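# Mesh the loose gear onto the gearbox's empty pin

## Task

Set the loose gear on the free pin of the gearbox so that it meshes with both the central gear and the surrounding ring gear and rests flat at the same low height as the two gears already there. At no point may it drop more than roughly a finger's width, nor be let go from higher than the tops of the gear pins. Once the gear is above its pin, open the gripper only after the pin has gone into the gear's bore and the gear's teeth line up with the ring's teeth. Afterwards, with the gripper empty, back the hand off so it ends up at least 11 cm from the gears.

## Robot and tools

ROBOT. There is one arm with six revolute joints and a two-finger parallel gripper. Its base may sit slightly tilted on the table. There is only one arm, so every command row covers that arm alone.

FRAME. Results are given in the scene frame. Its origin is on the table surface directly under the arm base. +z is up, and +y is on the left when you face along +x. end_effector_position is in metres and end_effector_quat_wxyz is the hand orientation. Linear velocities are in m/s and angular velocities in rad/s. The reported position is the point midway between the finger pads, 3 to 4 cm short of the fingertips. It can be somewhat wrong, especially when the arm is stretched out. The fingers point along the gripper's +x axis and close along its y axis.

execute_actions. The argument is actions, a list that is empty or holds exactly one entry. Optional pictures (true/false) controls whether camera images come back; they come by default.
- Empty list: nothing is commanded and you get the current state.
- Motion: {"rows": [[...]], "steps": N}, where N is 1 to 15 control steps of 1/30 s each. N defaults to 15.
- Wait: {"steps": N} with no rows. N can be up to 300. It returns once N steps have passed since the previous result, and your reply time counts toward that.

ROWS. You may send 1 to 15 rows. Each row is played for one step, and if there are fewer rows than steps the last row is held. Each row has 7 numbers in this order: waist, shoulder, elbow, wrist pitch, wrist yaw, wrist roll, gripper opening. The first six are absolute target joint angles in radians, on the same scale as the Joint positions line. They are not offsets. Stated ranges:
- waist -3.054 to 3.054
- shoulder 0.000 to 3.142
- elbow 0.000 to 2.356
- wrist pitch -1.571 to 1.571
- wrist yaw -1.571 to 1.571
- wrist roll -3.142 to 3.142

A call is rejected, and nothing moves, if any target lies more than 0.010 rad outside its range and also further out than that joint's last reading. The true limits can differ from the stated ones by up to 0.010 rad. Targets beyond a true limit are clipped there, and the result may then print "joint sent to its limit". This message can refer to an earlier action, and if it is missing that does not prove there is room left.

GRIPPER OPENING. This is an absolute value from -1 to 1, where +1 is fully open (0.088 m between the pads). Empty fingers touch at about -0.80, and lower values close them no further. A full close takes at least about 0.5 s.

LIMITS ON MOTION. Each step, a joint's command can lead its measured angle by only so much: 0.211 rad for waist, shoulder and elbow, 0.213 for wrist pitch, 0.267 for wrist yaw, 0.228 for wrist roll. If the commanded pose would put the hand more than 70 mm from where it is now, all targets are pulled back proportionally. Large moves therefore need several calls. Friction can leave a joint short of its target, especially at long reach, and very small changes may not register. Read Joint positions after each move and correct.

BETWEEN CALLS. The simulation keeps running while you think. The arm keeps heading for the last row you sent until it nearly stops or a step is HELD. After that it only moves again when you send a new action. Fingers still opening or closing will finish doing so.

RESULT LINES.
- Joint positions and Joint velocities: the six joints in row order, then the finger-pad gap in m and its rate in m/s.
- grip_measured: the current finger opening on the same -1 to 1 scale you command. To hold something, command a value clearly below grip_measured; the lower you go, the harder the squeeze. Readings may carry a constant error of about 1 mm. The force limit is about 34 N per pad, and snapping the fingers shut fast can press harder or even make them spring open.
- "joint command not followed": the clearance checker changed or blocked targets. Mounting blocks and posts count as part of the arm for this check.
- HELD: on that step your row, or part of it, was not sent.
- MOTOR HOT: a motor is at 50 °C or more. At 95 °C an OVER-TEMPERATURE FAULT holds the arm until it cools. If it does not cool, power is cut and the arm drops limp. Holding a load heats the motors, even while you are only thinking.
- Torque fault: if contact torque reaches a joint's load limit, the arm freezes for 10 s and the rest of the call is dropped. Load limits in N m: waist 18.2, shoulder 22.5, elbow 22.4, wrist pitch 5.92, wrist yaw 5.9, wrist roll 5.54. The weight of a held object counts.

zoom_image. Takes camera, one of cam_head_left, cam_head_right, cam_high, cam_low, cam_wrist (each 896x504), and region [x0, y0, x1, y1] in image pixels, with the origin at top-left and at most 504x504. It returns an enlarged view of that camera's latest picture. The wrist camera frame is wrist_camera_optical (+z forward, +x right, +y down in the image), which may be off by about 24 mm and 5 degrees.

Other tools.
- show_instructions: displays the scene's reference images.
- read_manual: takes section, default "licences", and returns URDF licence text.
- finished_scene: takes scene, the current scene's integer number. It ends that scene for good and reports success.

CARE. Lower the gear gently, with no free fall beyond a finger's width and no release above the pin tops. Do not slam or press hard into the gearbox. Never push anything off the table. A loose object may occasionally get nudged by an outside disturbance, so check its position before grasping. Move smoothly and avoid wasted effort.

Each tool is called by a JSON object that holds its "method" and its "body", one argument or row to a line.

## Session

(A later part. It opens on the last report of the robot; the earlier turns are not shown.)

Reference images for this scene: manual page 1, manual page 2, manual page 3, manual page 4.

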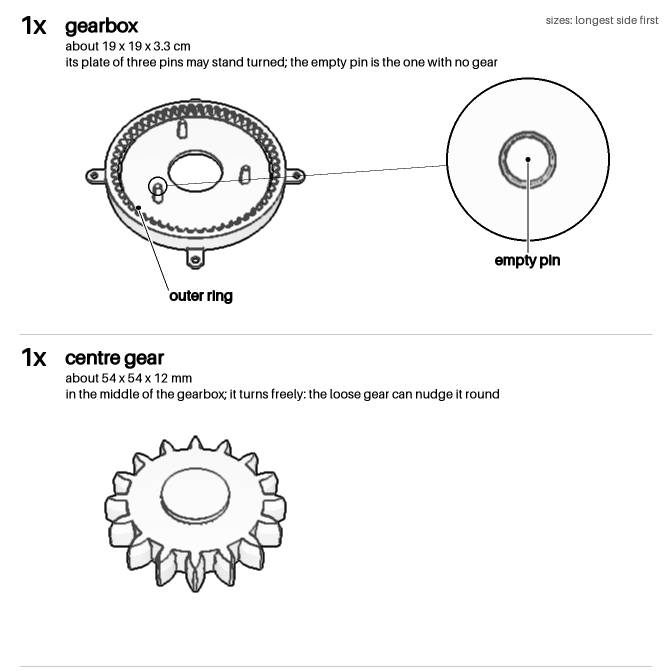

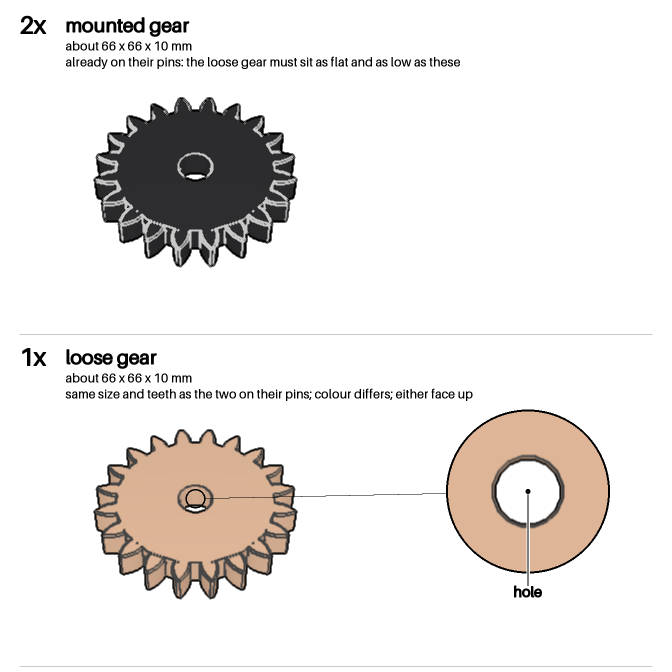

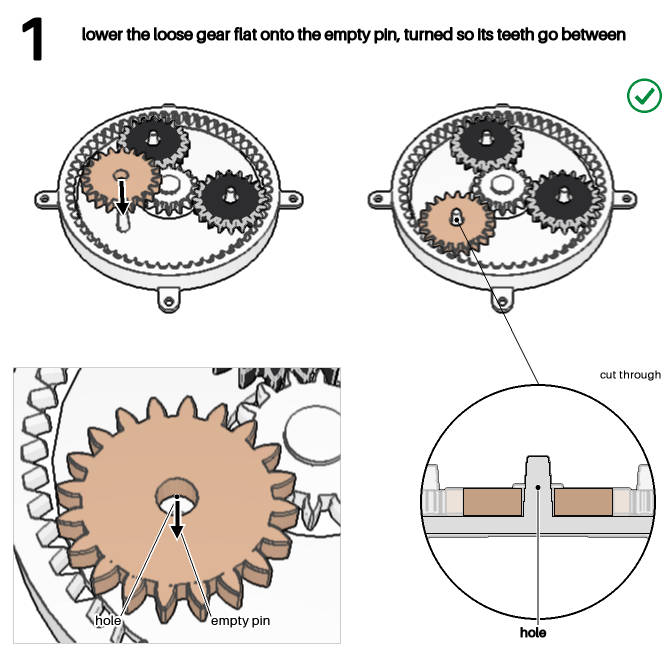

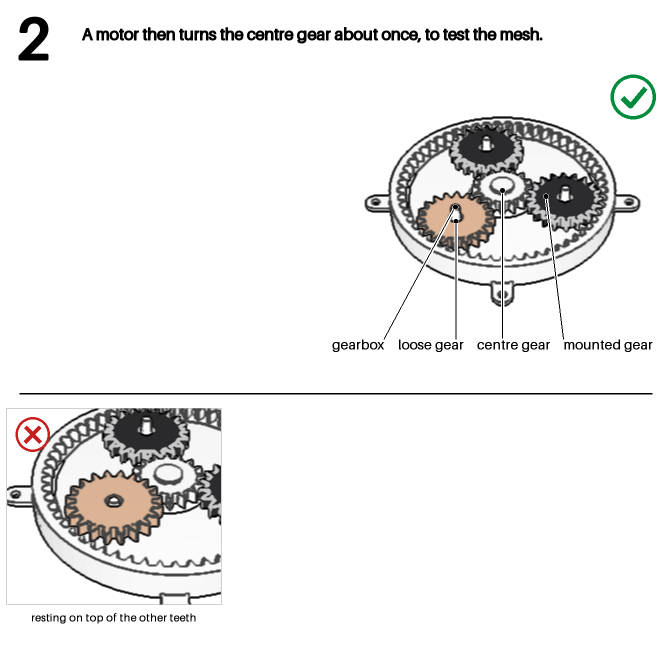

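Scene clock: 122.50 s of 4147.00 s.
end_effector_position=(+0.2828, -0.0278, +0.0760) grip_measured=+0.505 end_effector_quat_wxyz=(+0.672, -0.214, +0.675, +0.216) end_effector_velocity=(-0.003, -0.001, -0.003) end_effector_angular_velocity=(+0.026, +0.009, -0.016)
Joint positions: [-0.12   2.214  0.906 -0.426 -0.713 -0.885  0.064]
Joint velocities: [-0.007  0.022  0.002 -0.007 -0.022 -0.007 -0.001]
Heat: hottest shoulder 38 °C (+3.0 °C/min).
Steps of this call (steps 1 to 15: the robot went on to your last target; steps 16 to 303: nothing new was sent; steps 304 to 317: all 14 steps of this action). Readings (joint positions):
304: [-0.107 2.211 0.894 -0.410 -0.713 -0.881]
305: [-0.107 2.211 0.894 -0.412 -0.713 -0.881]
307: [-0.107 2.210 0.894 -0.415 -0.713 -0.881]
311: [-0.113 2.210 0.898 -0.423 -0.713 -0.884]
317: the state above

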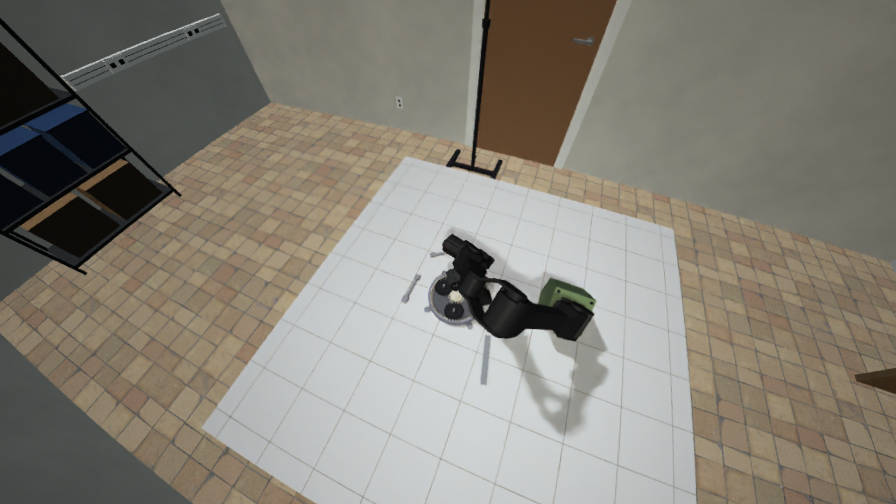

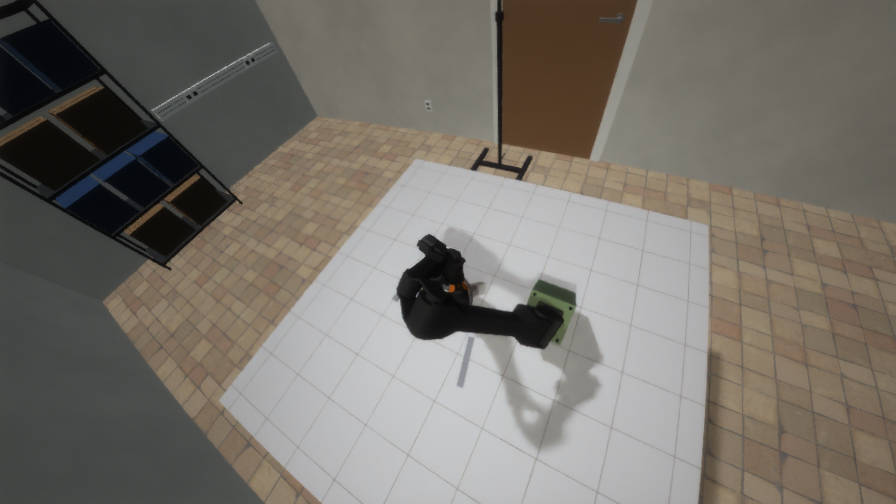

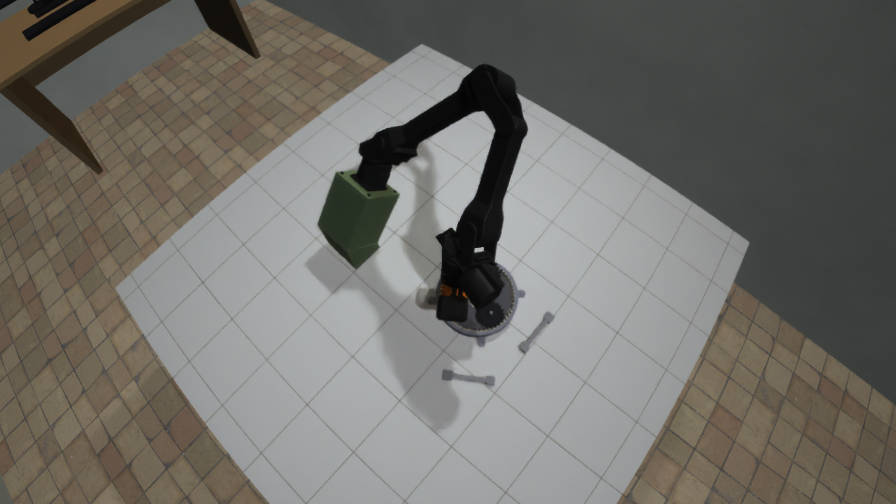

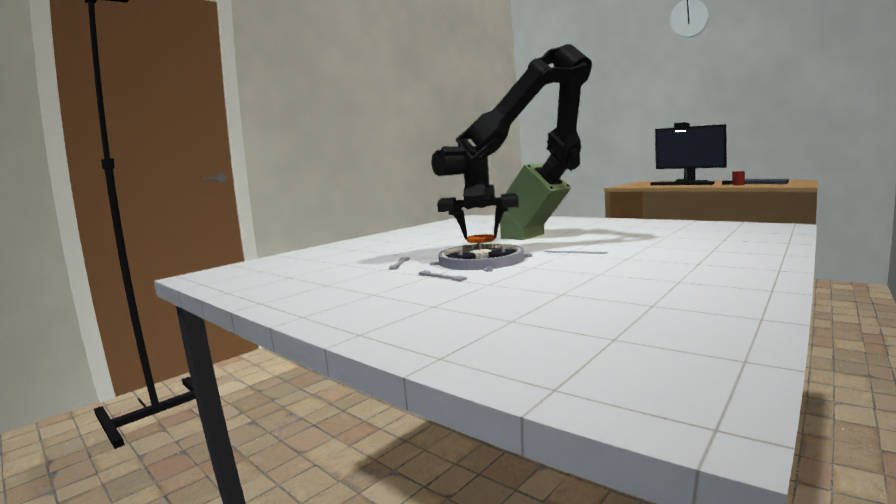

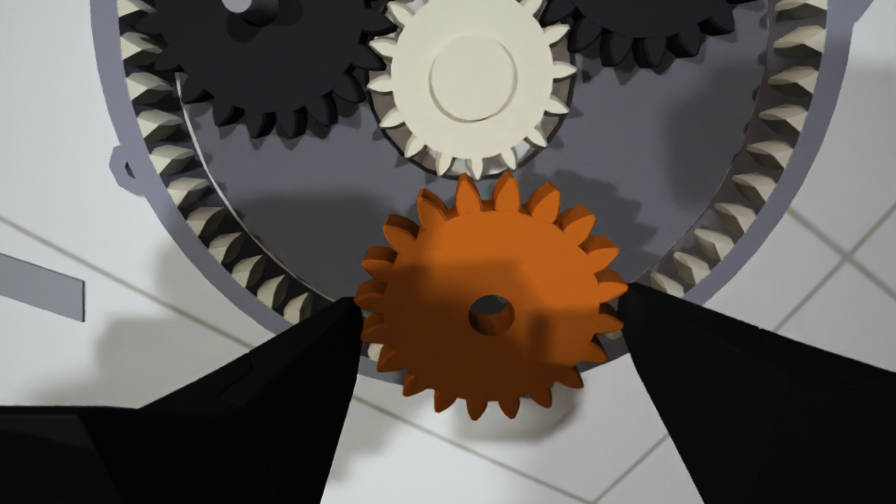

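{"method": "execute_actions", "body": {
  "actions": [
    {"rows":[[-0.124,2.222,0.915,-0.43,-0.714,-0.89,0.2],[-0.127,2.226,0.925,-0.432,-0.714,-0.89,0.2],[-0.13,2.23,0.934,-0.435,-0.714,-0.89,0.2],[-0.13,2.235,0.934,-0.435,-0.714,-0.89,0.2],[-0.13,2.24,0.934,-0.435,-0.714,-0.89,0.2]],"steps":14}
  ]
}}

{"method": "zoom_image", "body": {
  "camera": "cam_wrist",
  "region": [400,230,600,430]
}}

Scene clock: 129.20 s of 4147.00 s.
end_effector_position=(+0.2862, -0.0307, +0.0756) grip_measured=+0.505 end_effector_quat_wxyz=(+0.672, -0.212, +0.676, +0.214) end_effector_velocity=(-0.001, +0.001, +0.001) end_effector_angular_velocity=(+0.010, +0.009, -0.006)
Joint positions: [-0.124  2.231  0.925 -0.434 -0.713 -0.886  0.064]
Joint velocities: [-0.002  0.002  0.007 -0.022 -0.007 -0.007 -0.001]
Heat: hottest waist 38 °C (+2.0 °C/min).
Steps of this call (steps 1 to 15: the robot went on to your last target; steps 16 to 187: nothing new was sent; steps 188 to 201: all 14 steps of this action). Readings (joint positions):
188: [-0.121 2.218 0.907 -0.427 -0.713 -0.886]
189: [-0.121 2.218 0.908 -0.428 -0.713 -0.886]
191: [-0.122 2.220 0.914 -0.431 -0.713 -0.886]
195: [-0.124 2.227 0.924 -0.432 -0.713 -0.886]
201: the state above

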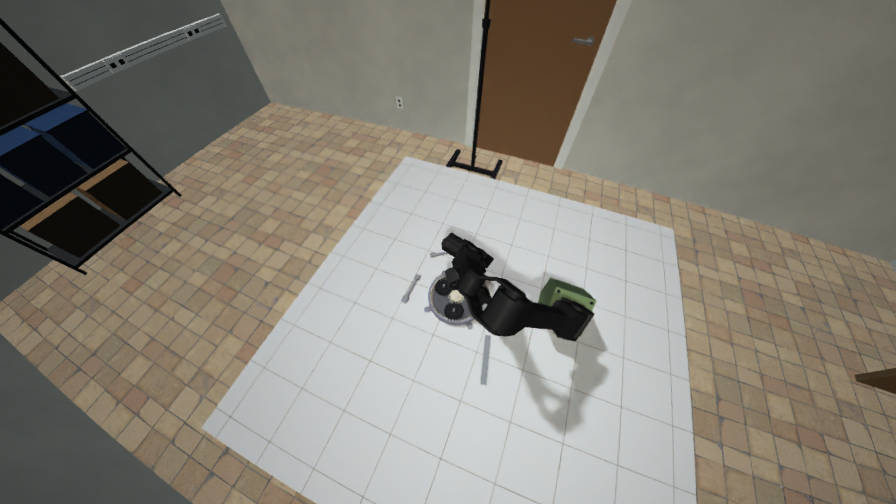

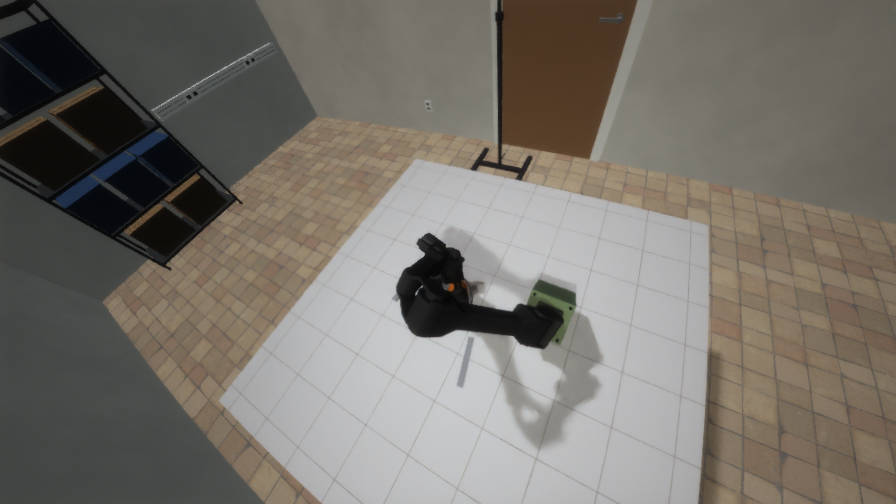

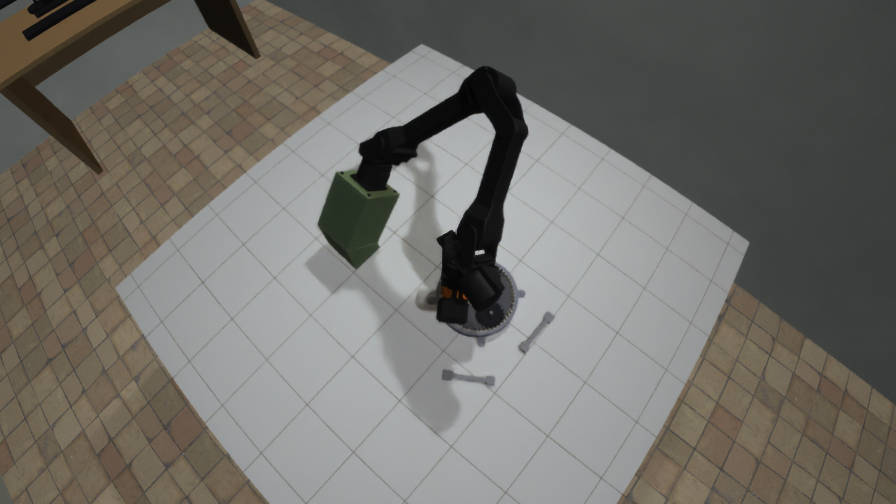

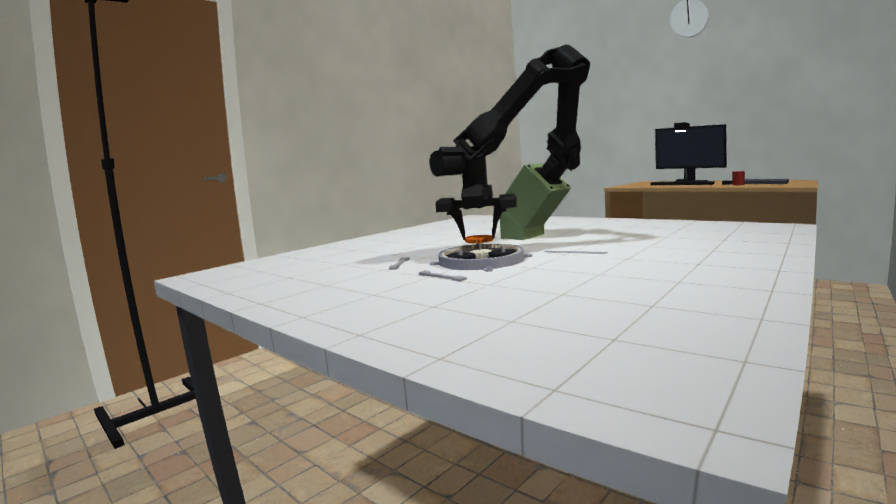

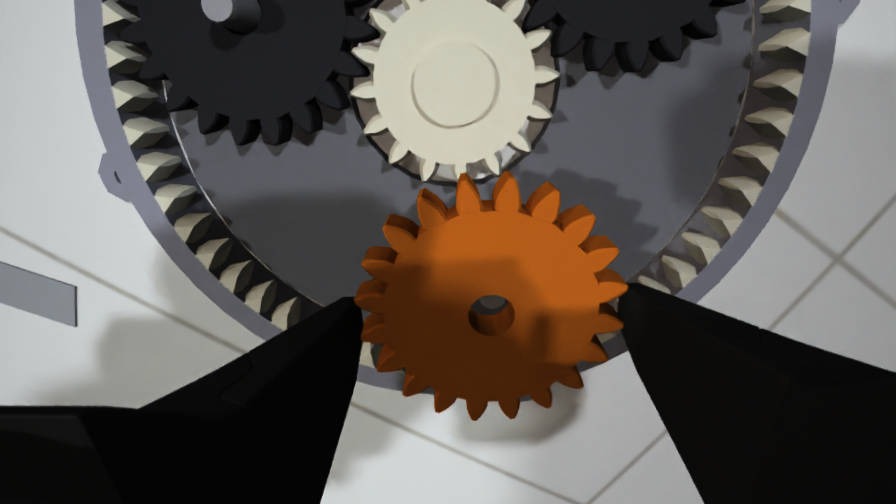

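Region (400, 230, 600, 430) of cam_wrist's 896x504 image, scaled by 2.520, with more detail than that image has.

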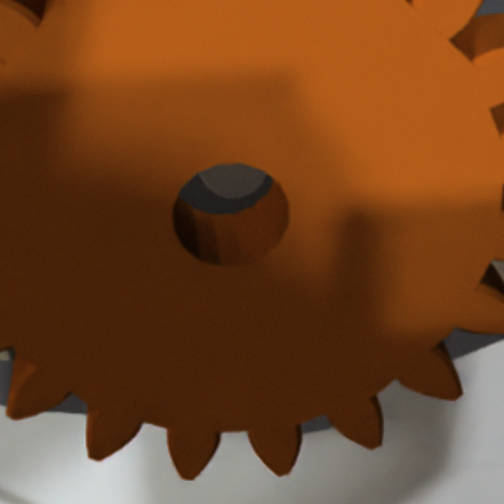

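{"method": "execute_actions", "body": {
  "actions": [
    {"rows":[[-0.118,2.241,0.928,-0.432,-0.714,-0.886,0.2],[-0.116,2.243,0.928,-0.429,-0.714,-0.883,0.2],[-0.114,2.245,0.928,-0.425,-0.715,-0.88,0.2],[-0.112,2.247,0.928,-0.421,-0.715,-0.877,0.2],[-0.11,2.249,0.928,-0.417,-0.715,-0.874,0.2],[-0.108,2.251,0.928,-0.413,-0.716,-0.871,0.2],[-0.106,2.253,0.928,-0.409,-0.716,-0.868,0.2],[-0.104,2.255,0.928,-0.405,-0.716,-0.866,0.2],[-0.102,2.257,0.928,-0.401,-0.717,-0.864,0.2],[-0.1,2.259,0.928,-0.397,-0.717,-0.862,0.2]],"steps":15}
  ]
}}

{"method": "zoom_image", "body": {
  "camera": "cam_wrist",
  "region": [400,230,600,430]
}}

Scene clock: 135.93 s of 4147.00 s.
end_effector_position=(+0.2888, -0.0311, +0.0710) grip_measured=+0.504 end_effector_quat_wxyz=(+0.673, -0.215, +0.675, +0.213) end_effector_velocity=(+0.006, -0.003, +0.001) end_effector_angular_velocity=(-0.014, -0.027, +0.015)
Joint positions: [-0.111  2.242  0.927 -0.406 -0.71  -0.868  0.064]
Joint velocities: [-0.002 -0.002 -0.002  0.037  0.007  0.007 -0.001]
Heat: hottest waist 38 °C (+2.0 °C/min).
Steps of this call (steps 1 to 15: the robot went on to your last target; steps 16 to 187: nothing new was sent; steps 188 to 202: all 15 steps of this action). Readings (joint positions):
188: [-0.125 2.232 0.927 -0.434 -0.713 -0.886]
189: [-0.124 2.232 0.927 -0.434 -0.713 -0.886]
191: [-0.120 2.234 0.927 -0.431 -0.713 -0.886]
195: [-0.111 2.240 0.927 -0.419 -0.713 -0.878]
202: the state above

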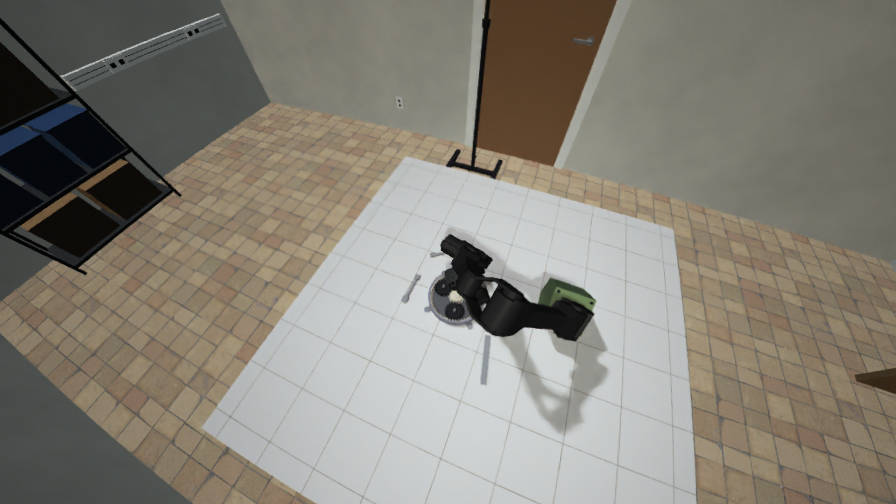

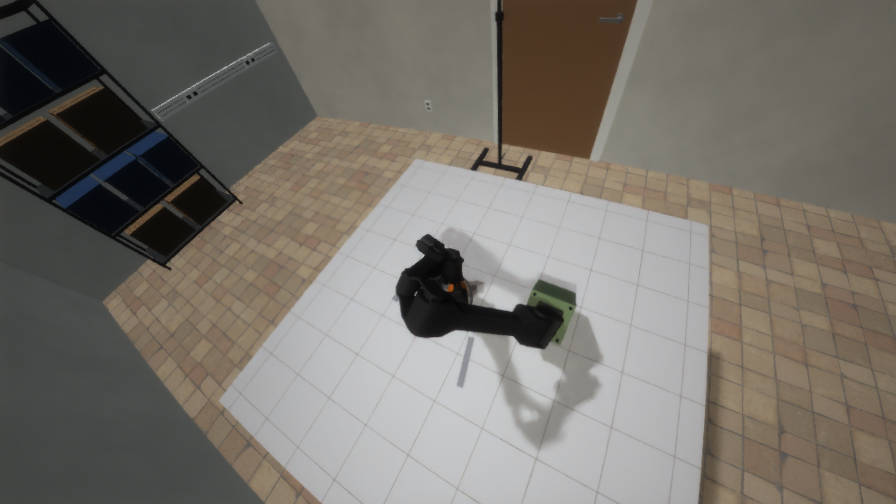

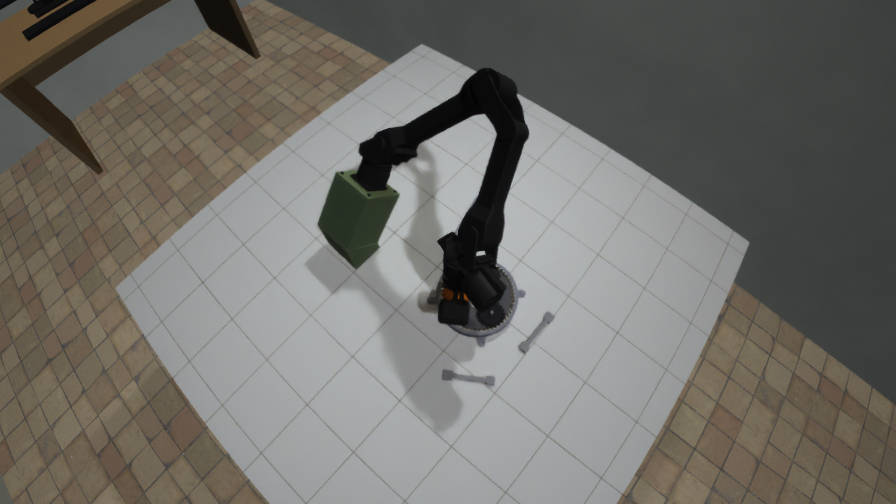

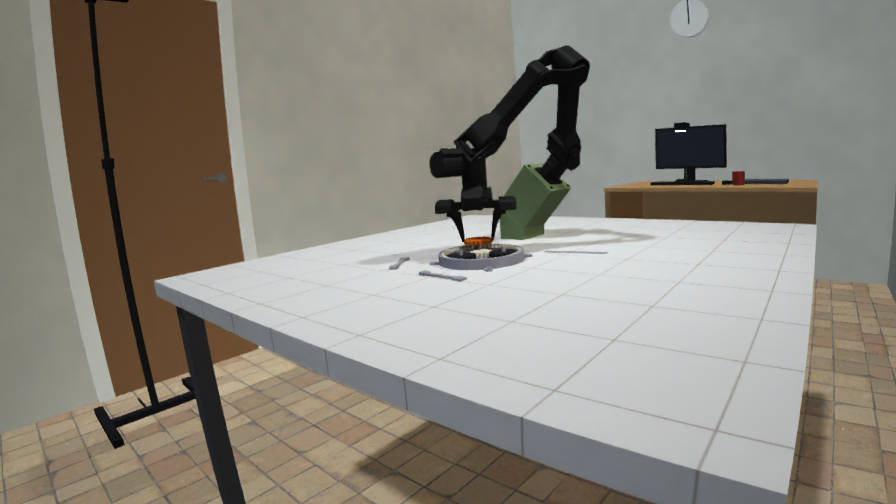

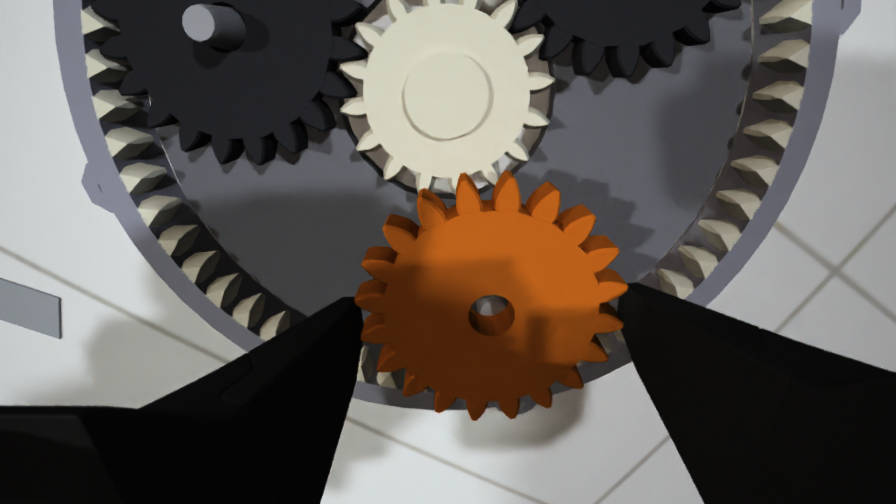

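Region (400, 230, 600, 430) of cam_wrist's 896x504 image, scaled by 2.520, with more detail than that image has.

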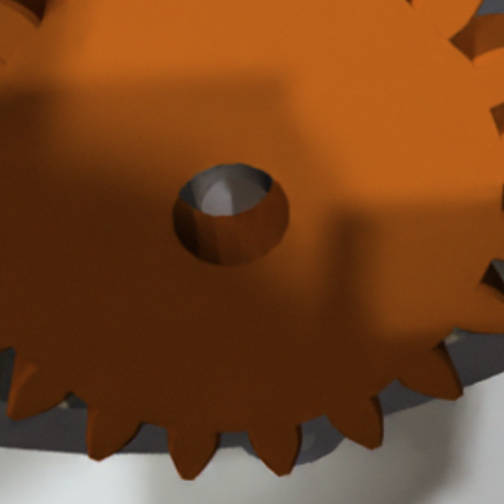

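{"method": "execute_actions", "body": {
  "actions": [
    {"rows":[[-0.105,2.256,0.928,-0.402,-0.716,-0.868,0.2],[-0.105,2.256,0.928,-0.405,-0.716,-0.868,0.2],[-0.105,2.256,0.928,-0.408,-0.716,-0.868,0.2],[-0.105,2.256,0.928,-0.411,-0.716,-0.868,0.2],[-0.105,2.256,0.928,-0.414,-0.716,-0.868,0.2],[-0.105,2.256,0.928,-0.417,-0.716,-0.868,0.2],[-0.105,2.256,0.928,-0.42,-0.716,-0.868,0.2],[-0.105,2.256,0.928,-0.423,-0.716,-0.868,0.2],[-0.105,2.258,0.926,-0.426,-0.716,-0.868,0.2],[-0.105,2.26,0.924,-0.428,-0.716,-0.868,0.2]],"steps":15}
  ]
}}

{"method": "zoom_image", "body": {
  "camera": "cam_wrist",
  "region": [400,230,600,430]
}}

Scene clock: 142.93 s of 4147.00 s.
end_effector_position=(+0.2863, -0.0295, +0.0707) grip_measured=+0.505 end_effector_quat_wxyz=(+0.672, -0.207, +0.679, +0.213) end_effector_velocity=(-0.005, +0.004, +0.003) end_effector_angular_velocity=(+0.027, +0.013, -0.019)
Joint positions: [-0.111  2.243  0.927 -0.422 -0.717 -0.866  0.064]
Joint velocities: [-0.007 -0.007 -0.002 -0.037 -0.022 -0.007  0.   ]
Heat: hottest waist 38 °C (+2.0 °C/min).
Steps of this call (steps 1 to 15: the robot went on to your last target; steps 16 to 195: nothing new was sent; steps 196 to 210: all 15 steps of this action). Readings (joint positions):
196: [-0.111 2.243 0.927 -0.399 -0.713 -0.866]
197: [-0.111 2.243 0.927 -0.399 -0.714 -0.866]
199: [-0.111 2.243 0.927 -0.400 -0.715 -0.866]
203: [-0.111 2.243 0.927 -0.409 -0.716 -0.866]
210: the state above

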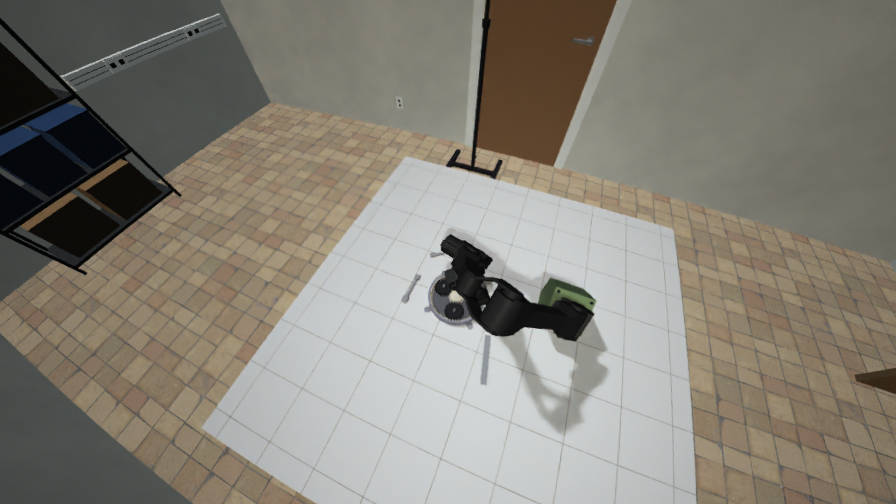

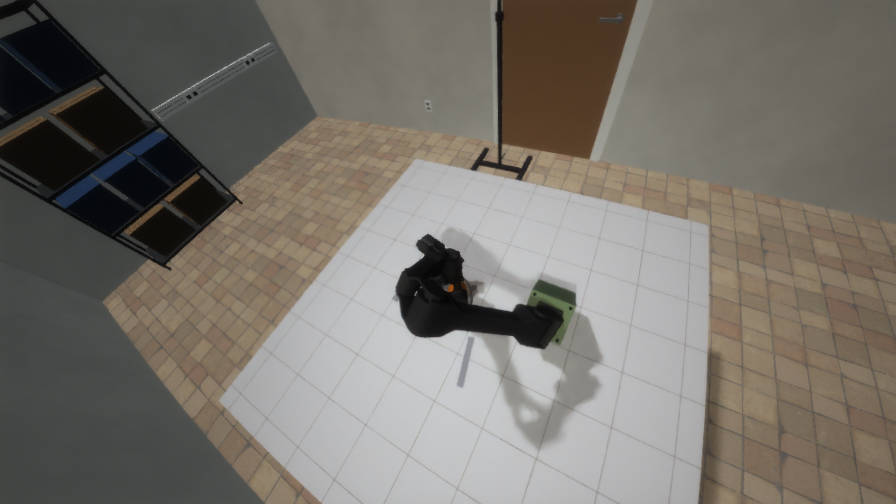

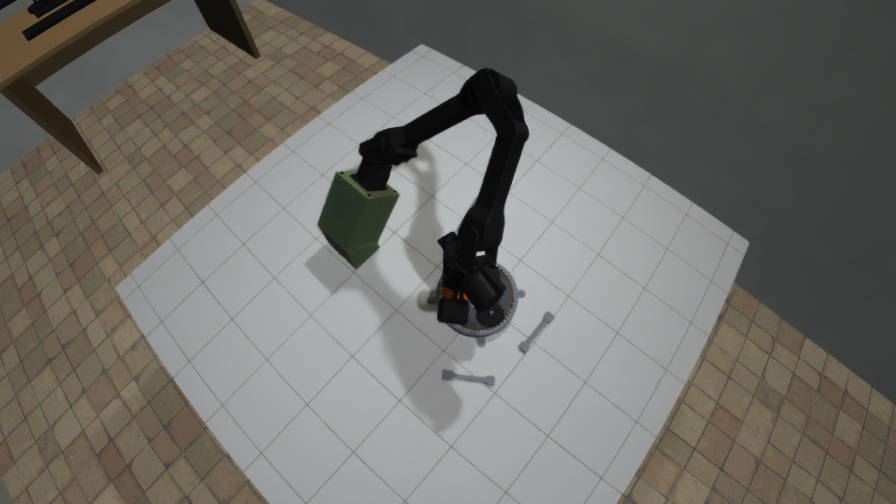

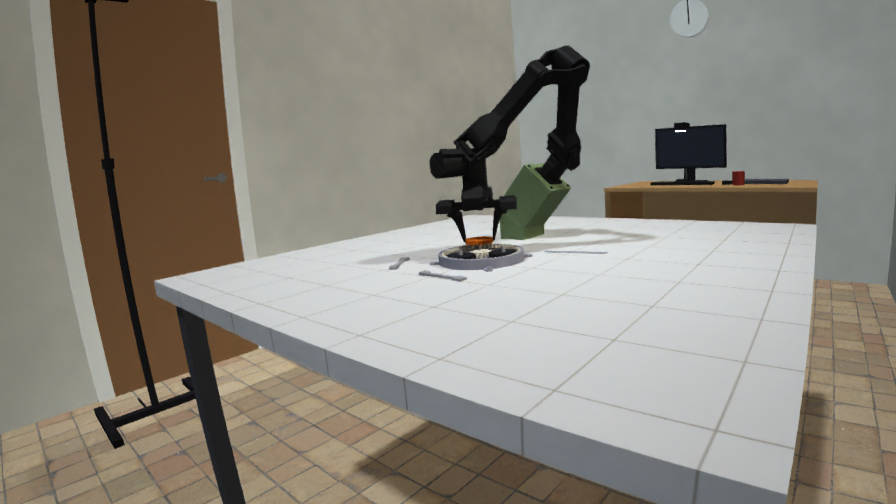

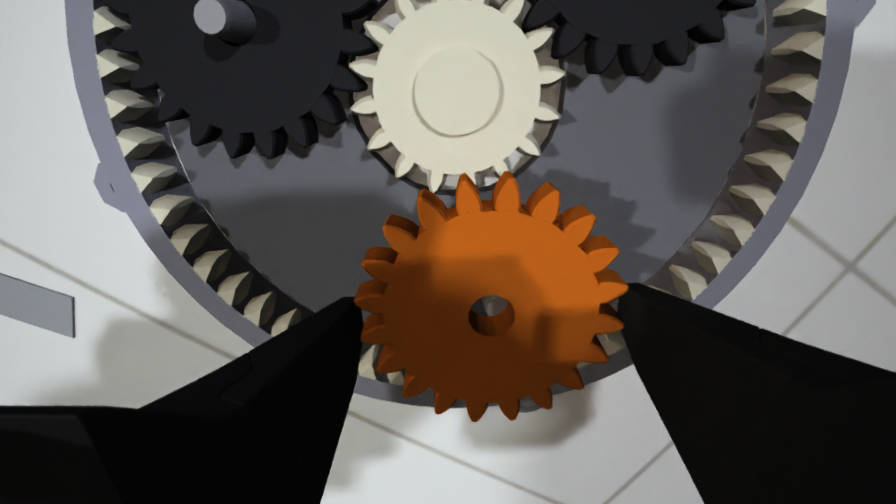

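Region (400, 230, 600, 430) of cam_wrist's 896x504 image, scaled by 2.520, with more detail than that image has.

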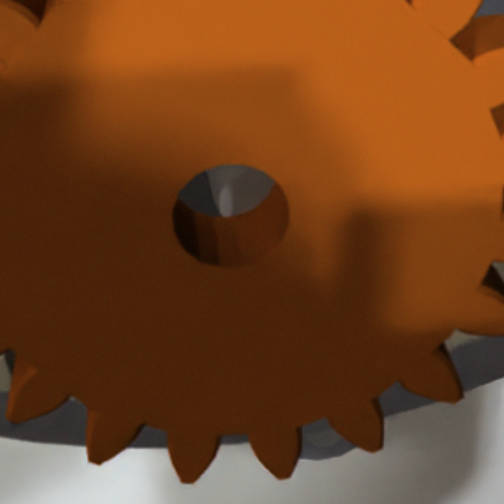

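{"method": "execute_actions", "body": {
  "actions": [
    {"rows":[[-0.112,2.255,0.92,-0.425,-0.716,-0.868,0.2],[-0.114,2.254,0.917,-0.424,-0.716,-0.868,0.2],[-0.116,2.253,0.914,-0.423,-0.716,-0.868,0.2],[-0.118,2.252,0.911,-0.422,-0.716,-0.868,0.2],[-0.119,2.251,0.908,-0.421,-0.716,-0.868,0.2],[-0.12,2.25,0.905,-0.42,-0.716,-0.868,0.2]],"steps":15}
  ]
}}

{"method": "zoom_image", "body": {
  "camera": "cam_wrist",
  "region": [400,230,600,430]
}}

Scene clock: 148.50 s of 4147.00 s.
end_effector_position=(+0.2825, -0.0312, +0.0708) grip_measured=+0.504 end_effector_quat_wxyz=(+0.673, -0.201, +0.680, +0.210) end_effector_velocity=(-0.000, -0.002, +0.002) end_effector_angular_velocity=(+0.006, -0.012, -0.000)
Joint positions: [-0.119  2.244  0.916 -0.419 -0.719 -0.866  0.064]
Joint velocities: [-0.012 -0.002 -0.007  0.007 -0.007 -0.007  0.   ]
Heat: hottest waist 38 °C (+1.0 °C/min).
Steps of this call (steps 1 to 15: the robot went on to your last target; steps 16 to 152: nothing new was sent; steps 153 to 167: all 15 steps of this action). Readings (joint positions):
153: [-0.111 2.244 0.927 -0.427 -0.716 -0.866]
154: [-0.112 2.244 0.927 -0.426 -0.717 -0.866]
156: [-0.112 2.244 0.927 -0.425 -0.718 -0.866]
160: [-0.117 2.244 0.920 -0.420 -0.719 -0.866]
167: the state above

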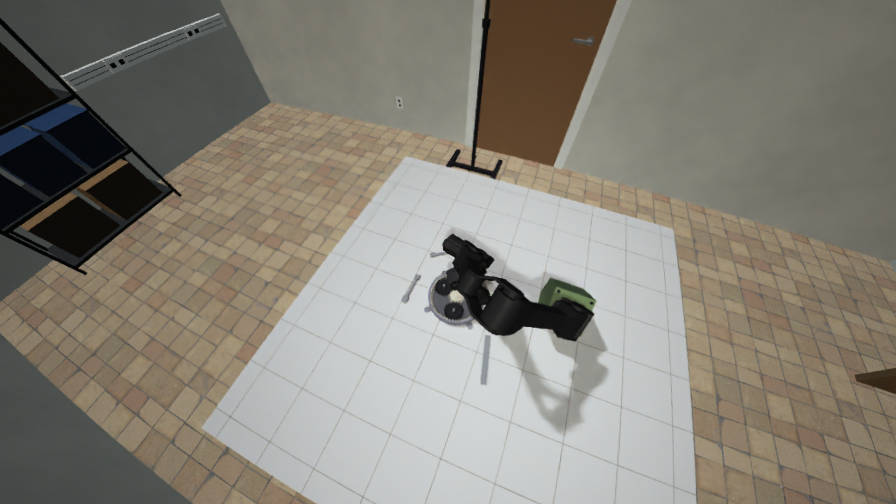

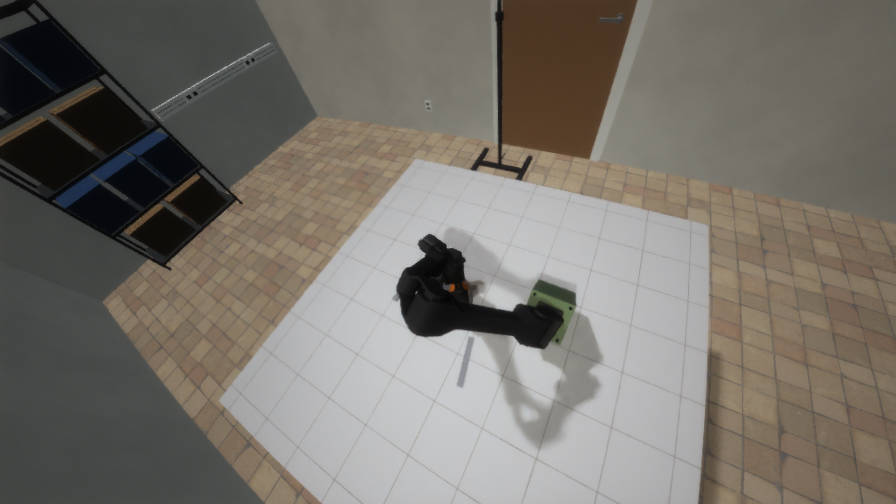

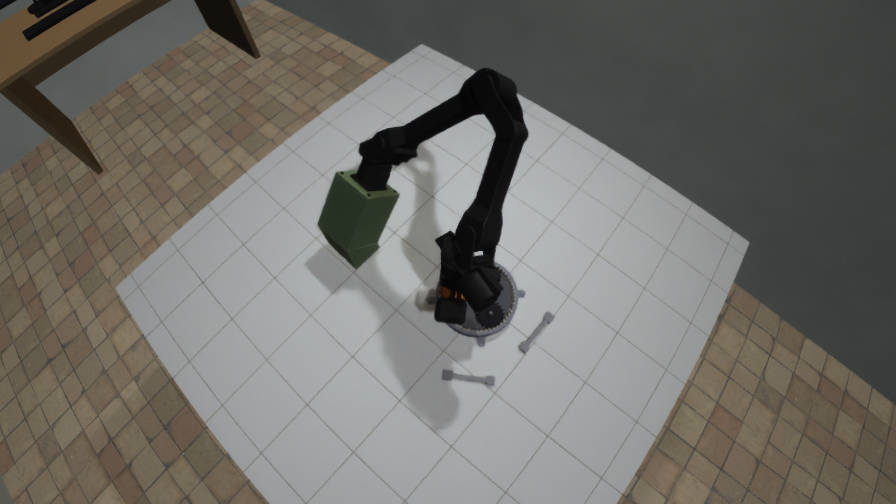

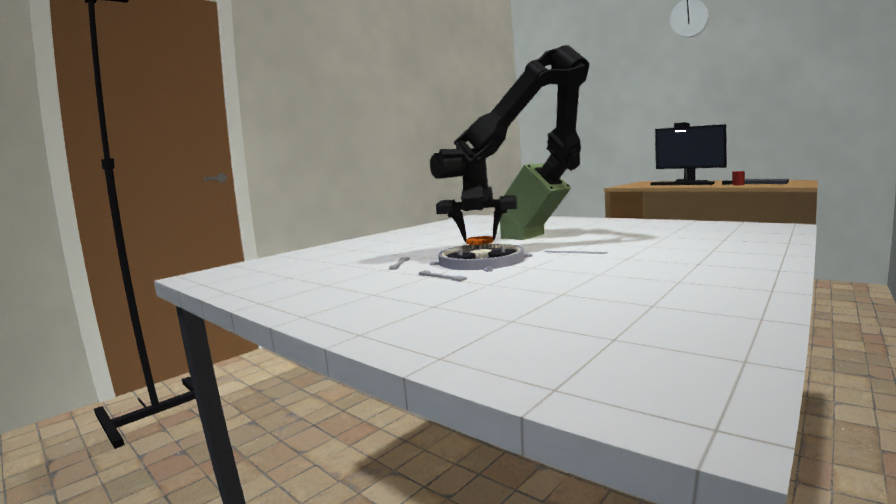

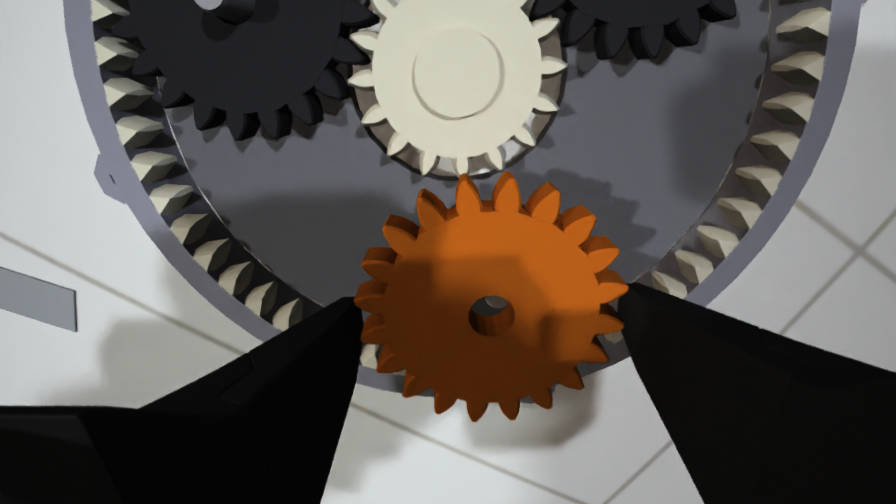

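Region (400, 230, 600, 430) of cam_wrist's 896x504 image, scaled by 2.520, with more detail than that image has.

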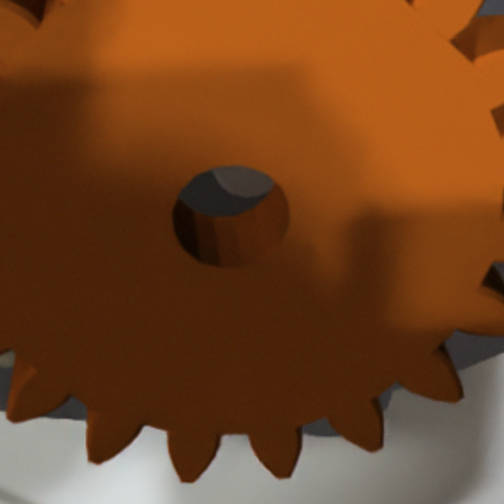

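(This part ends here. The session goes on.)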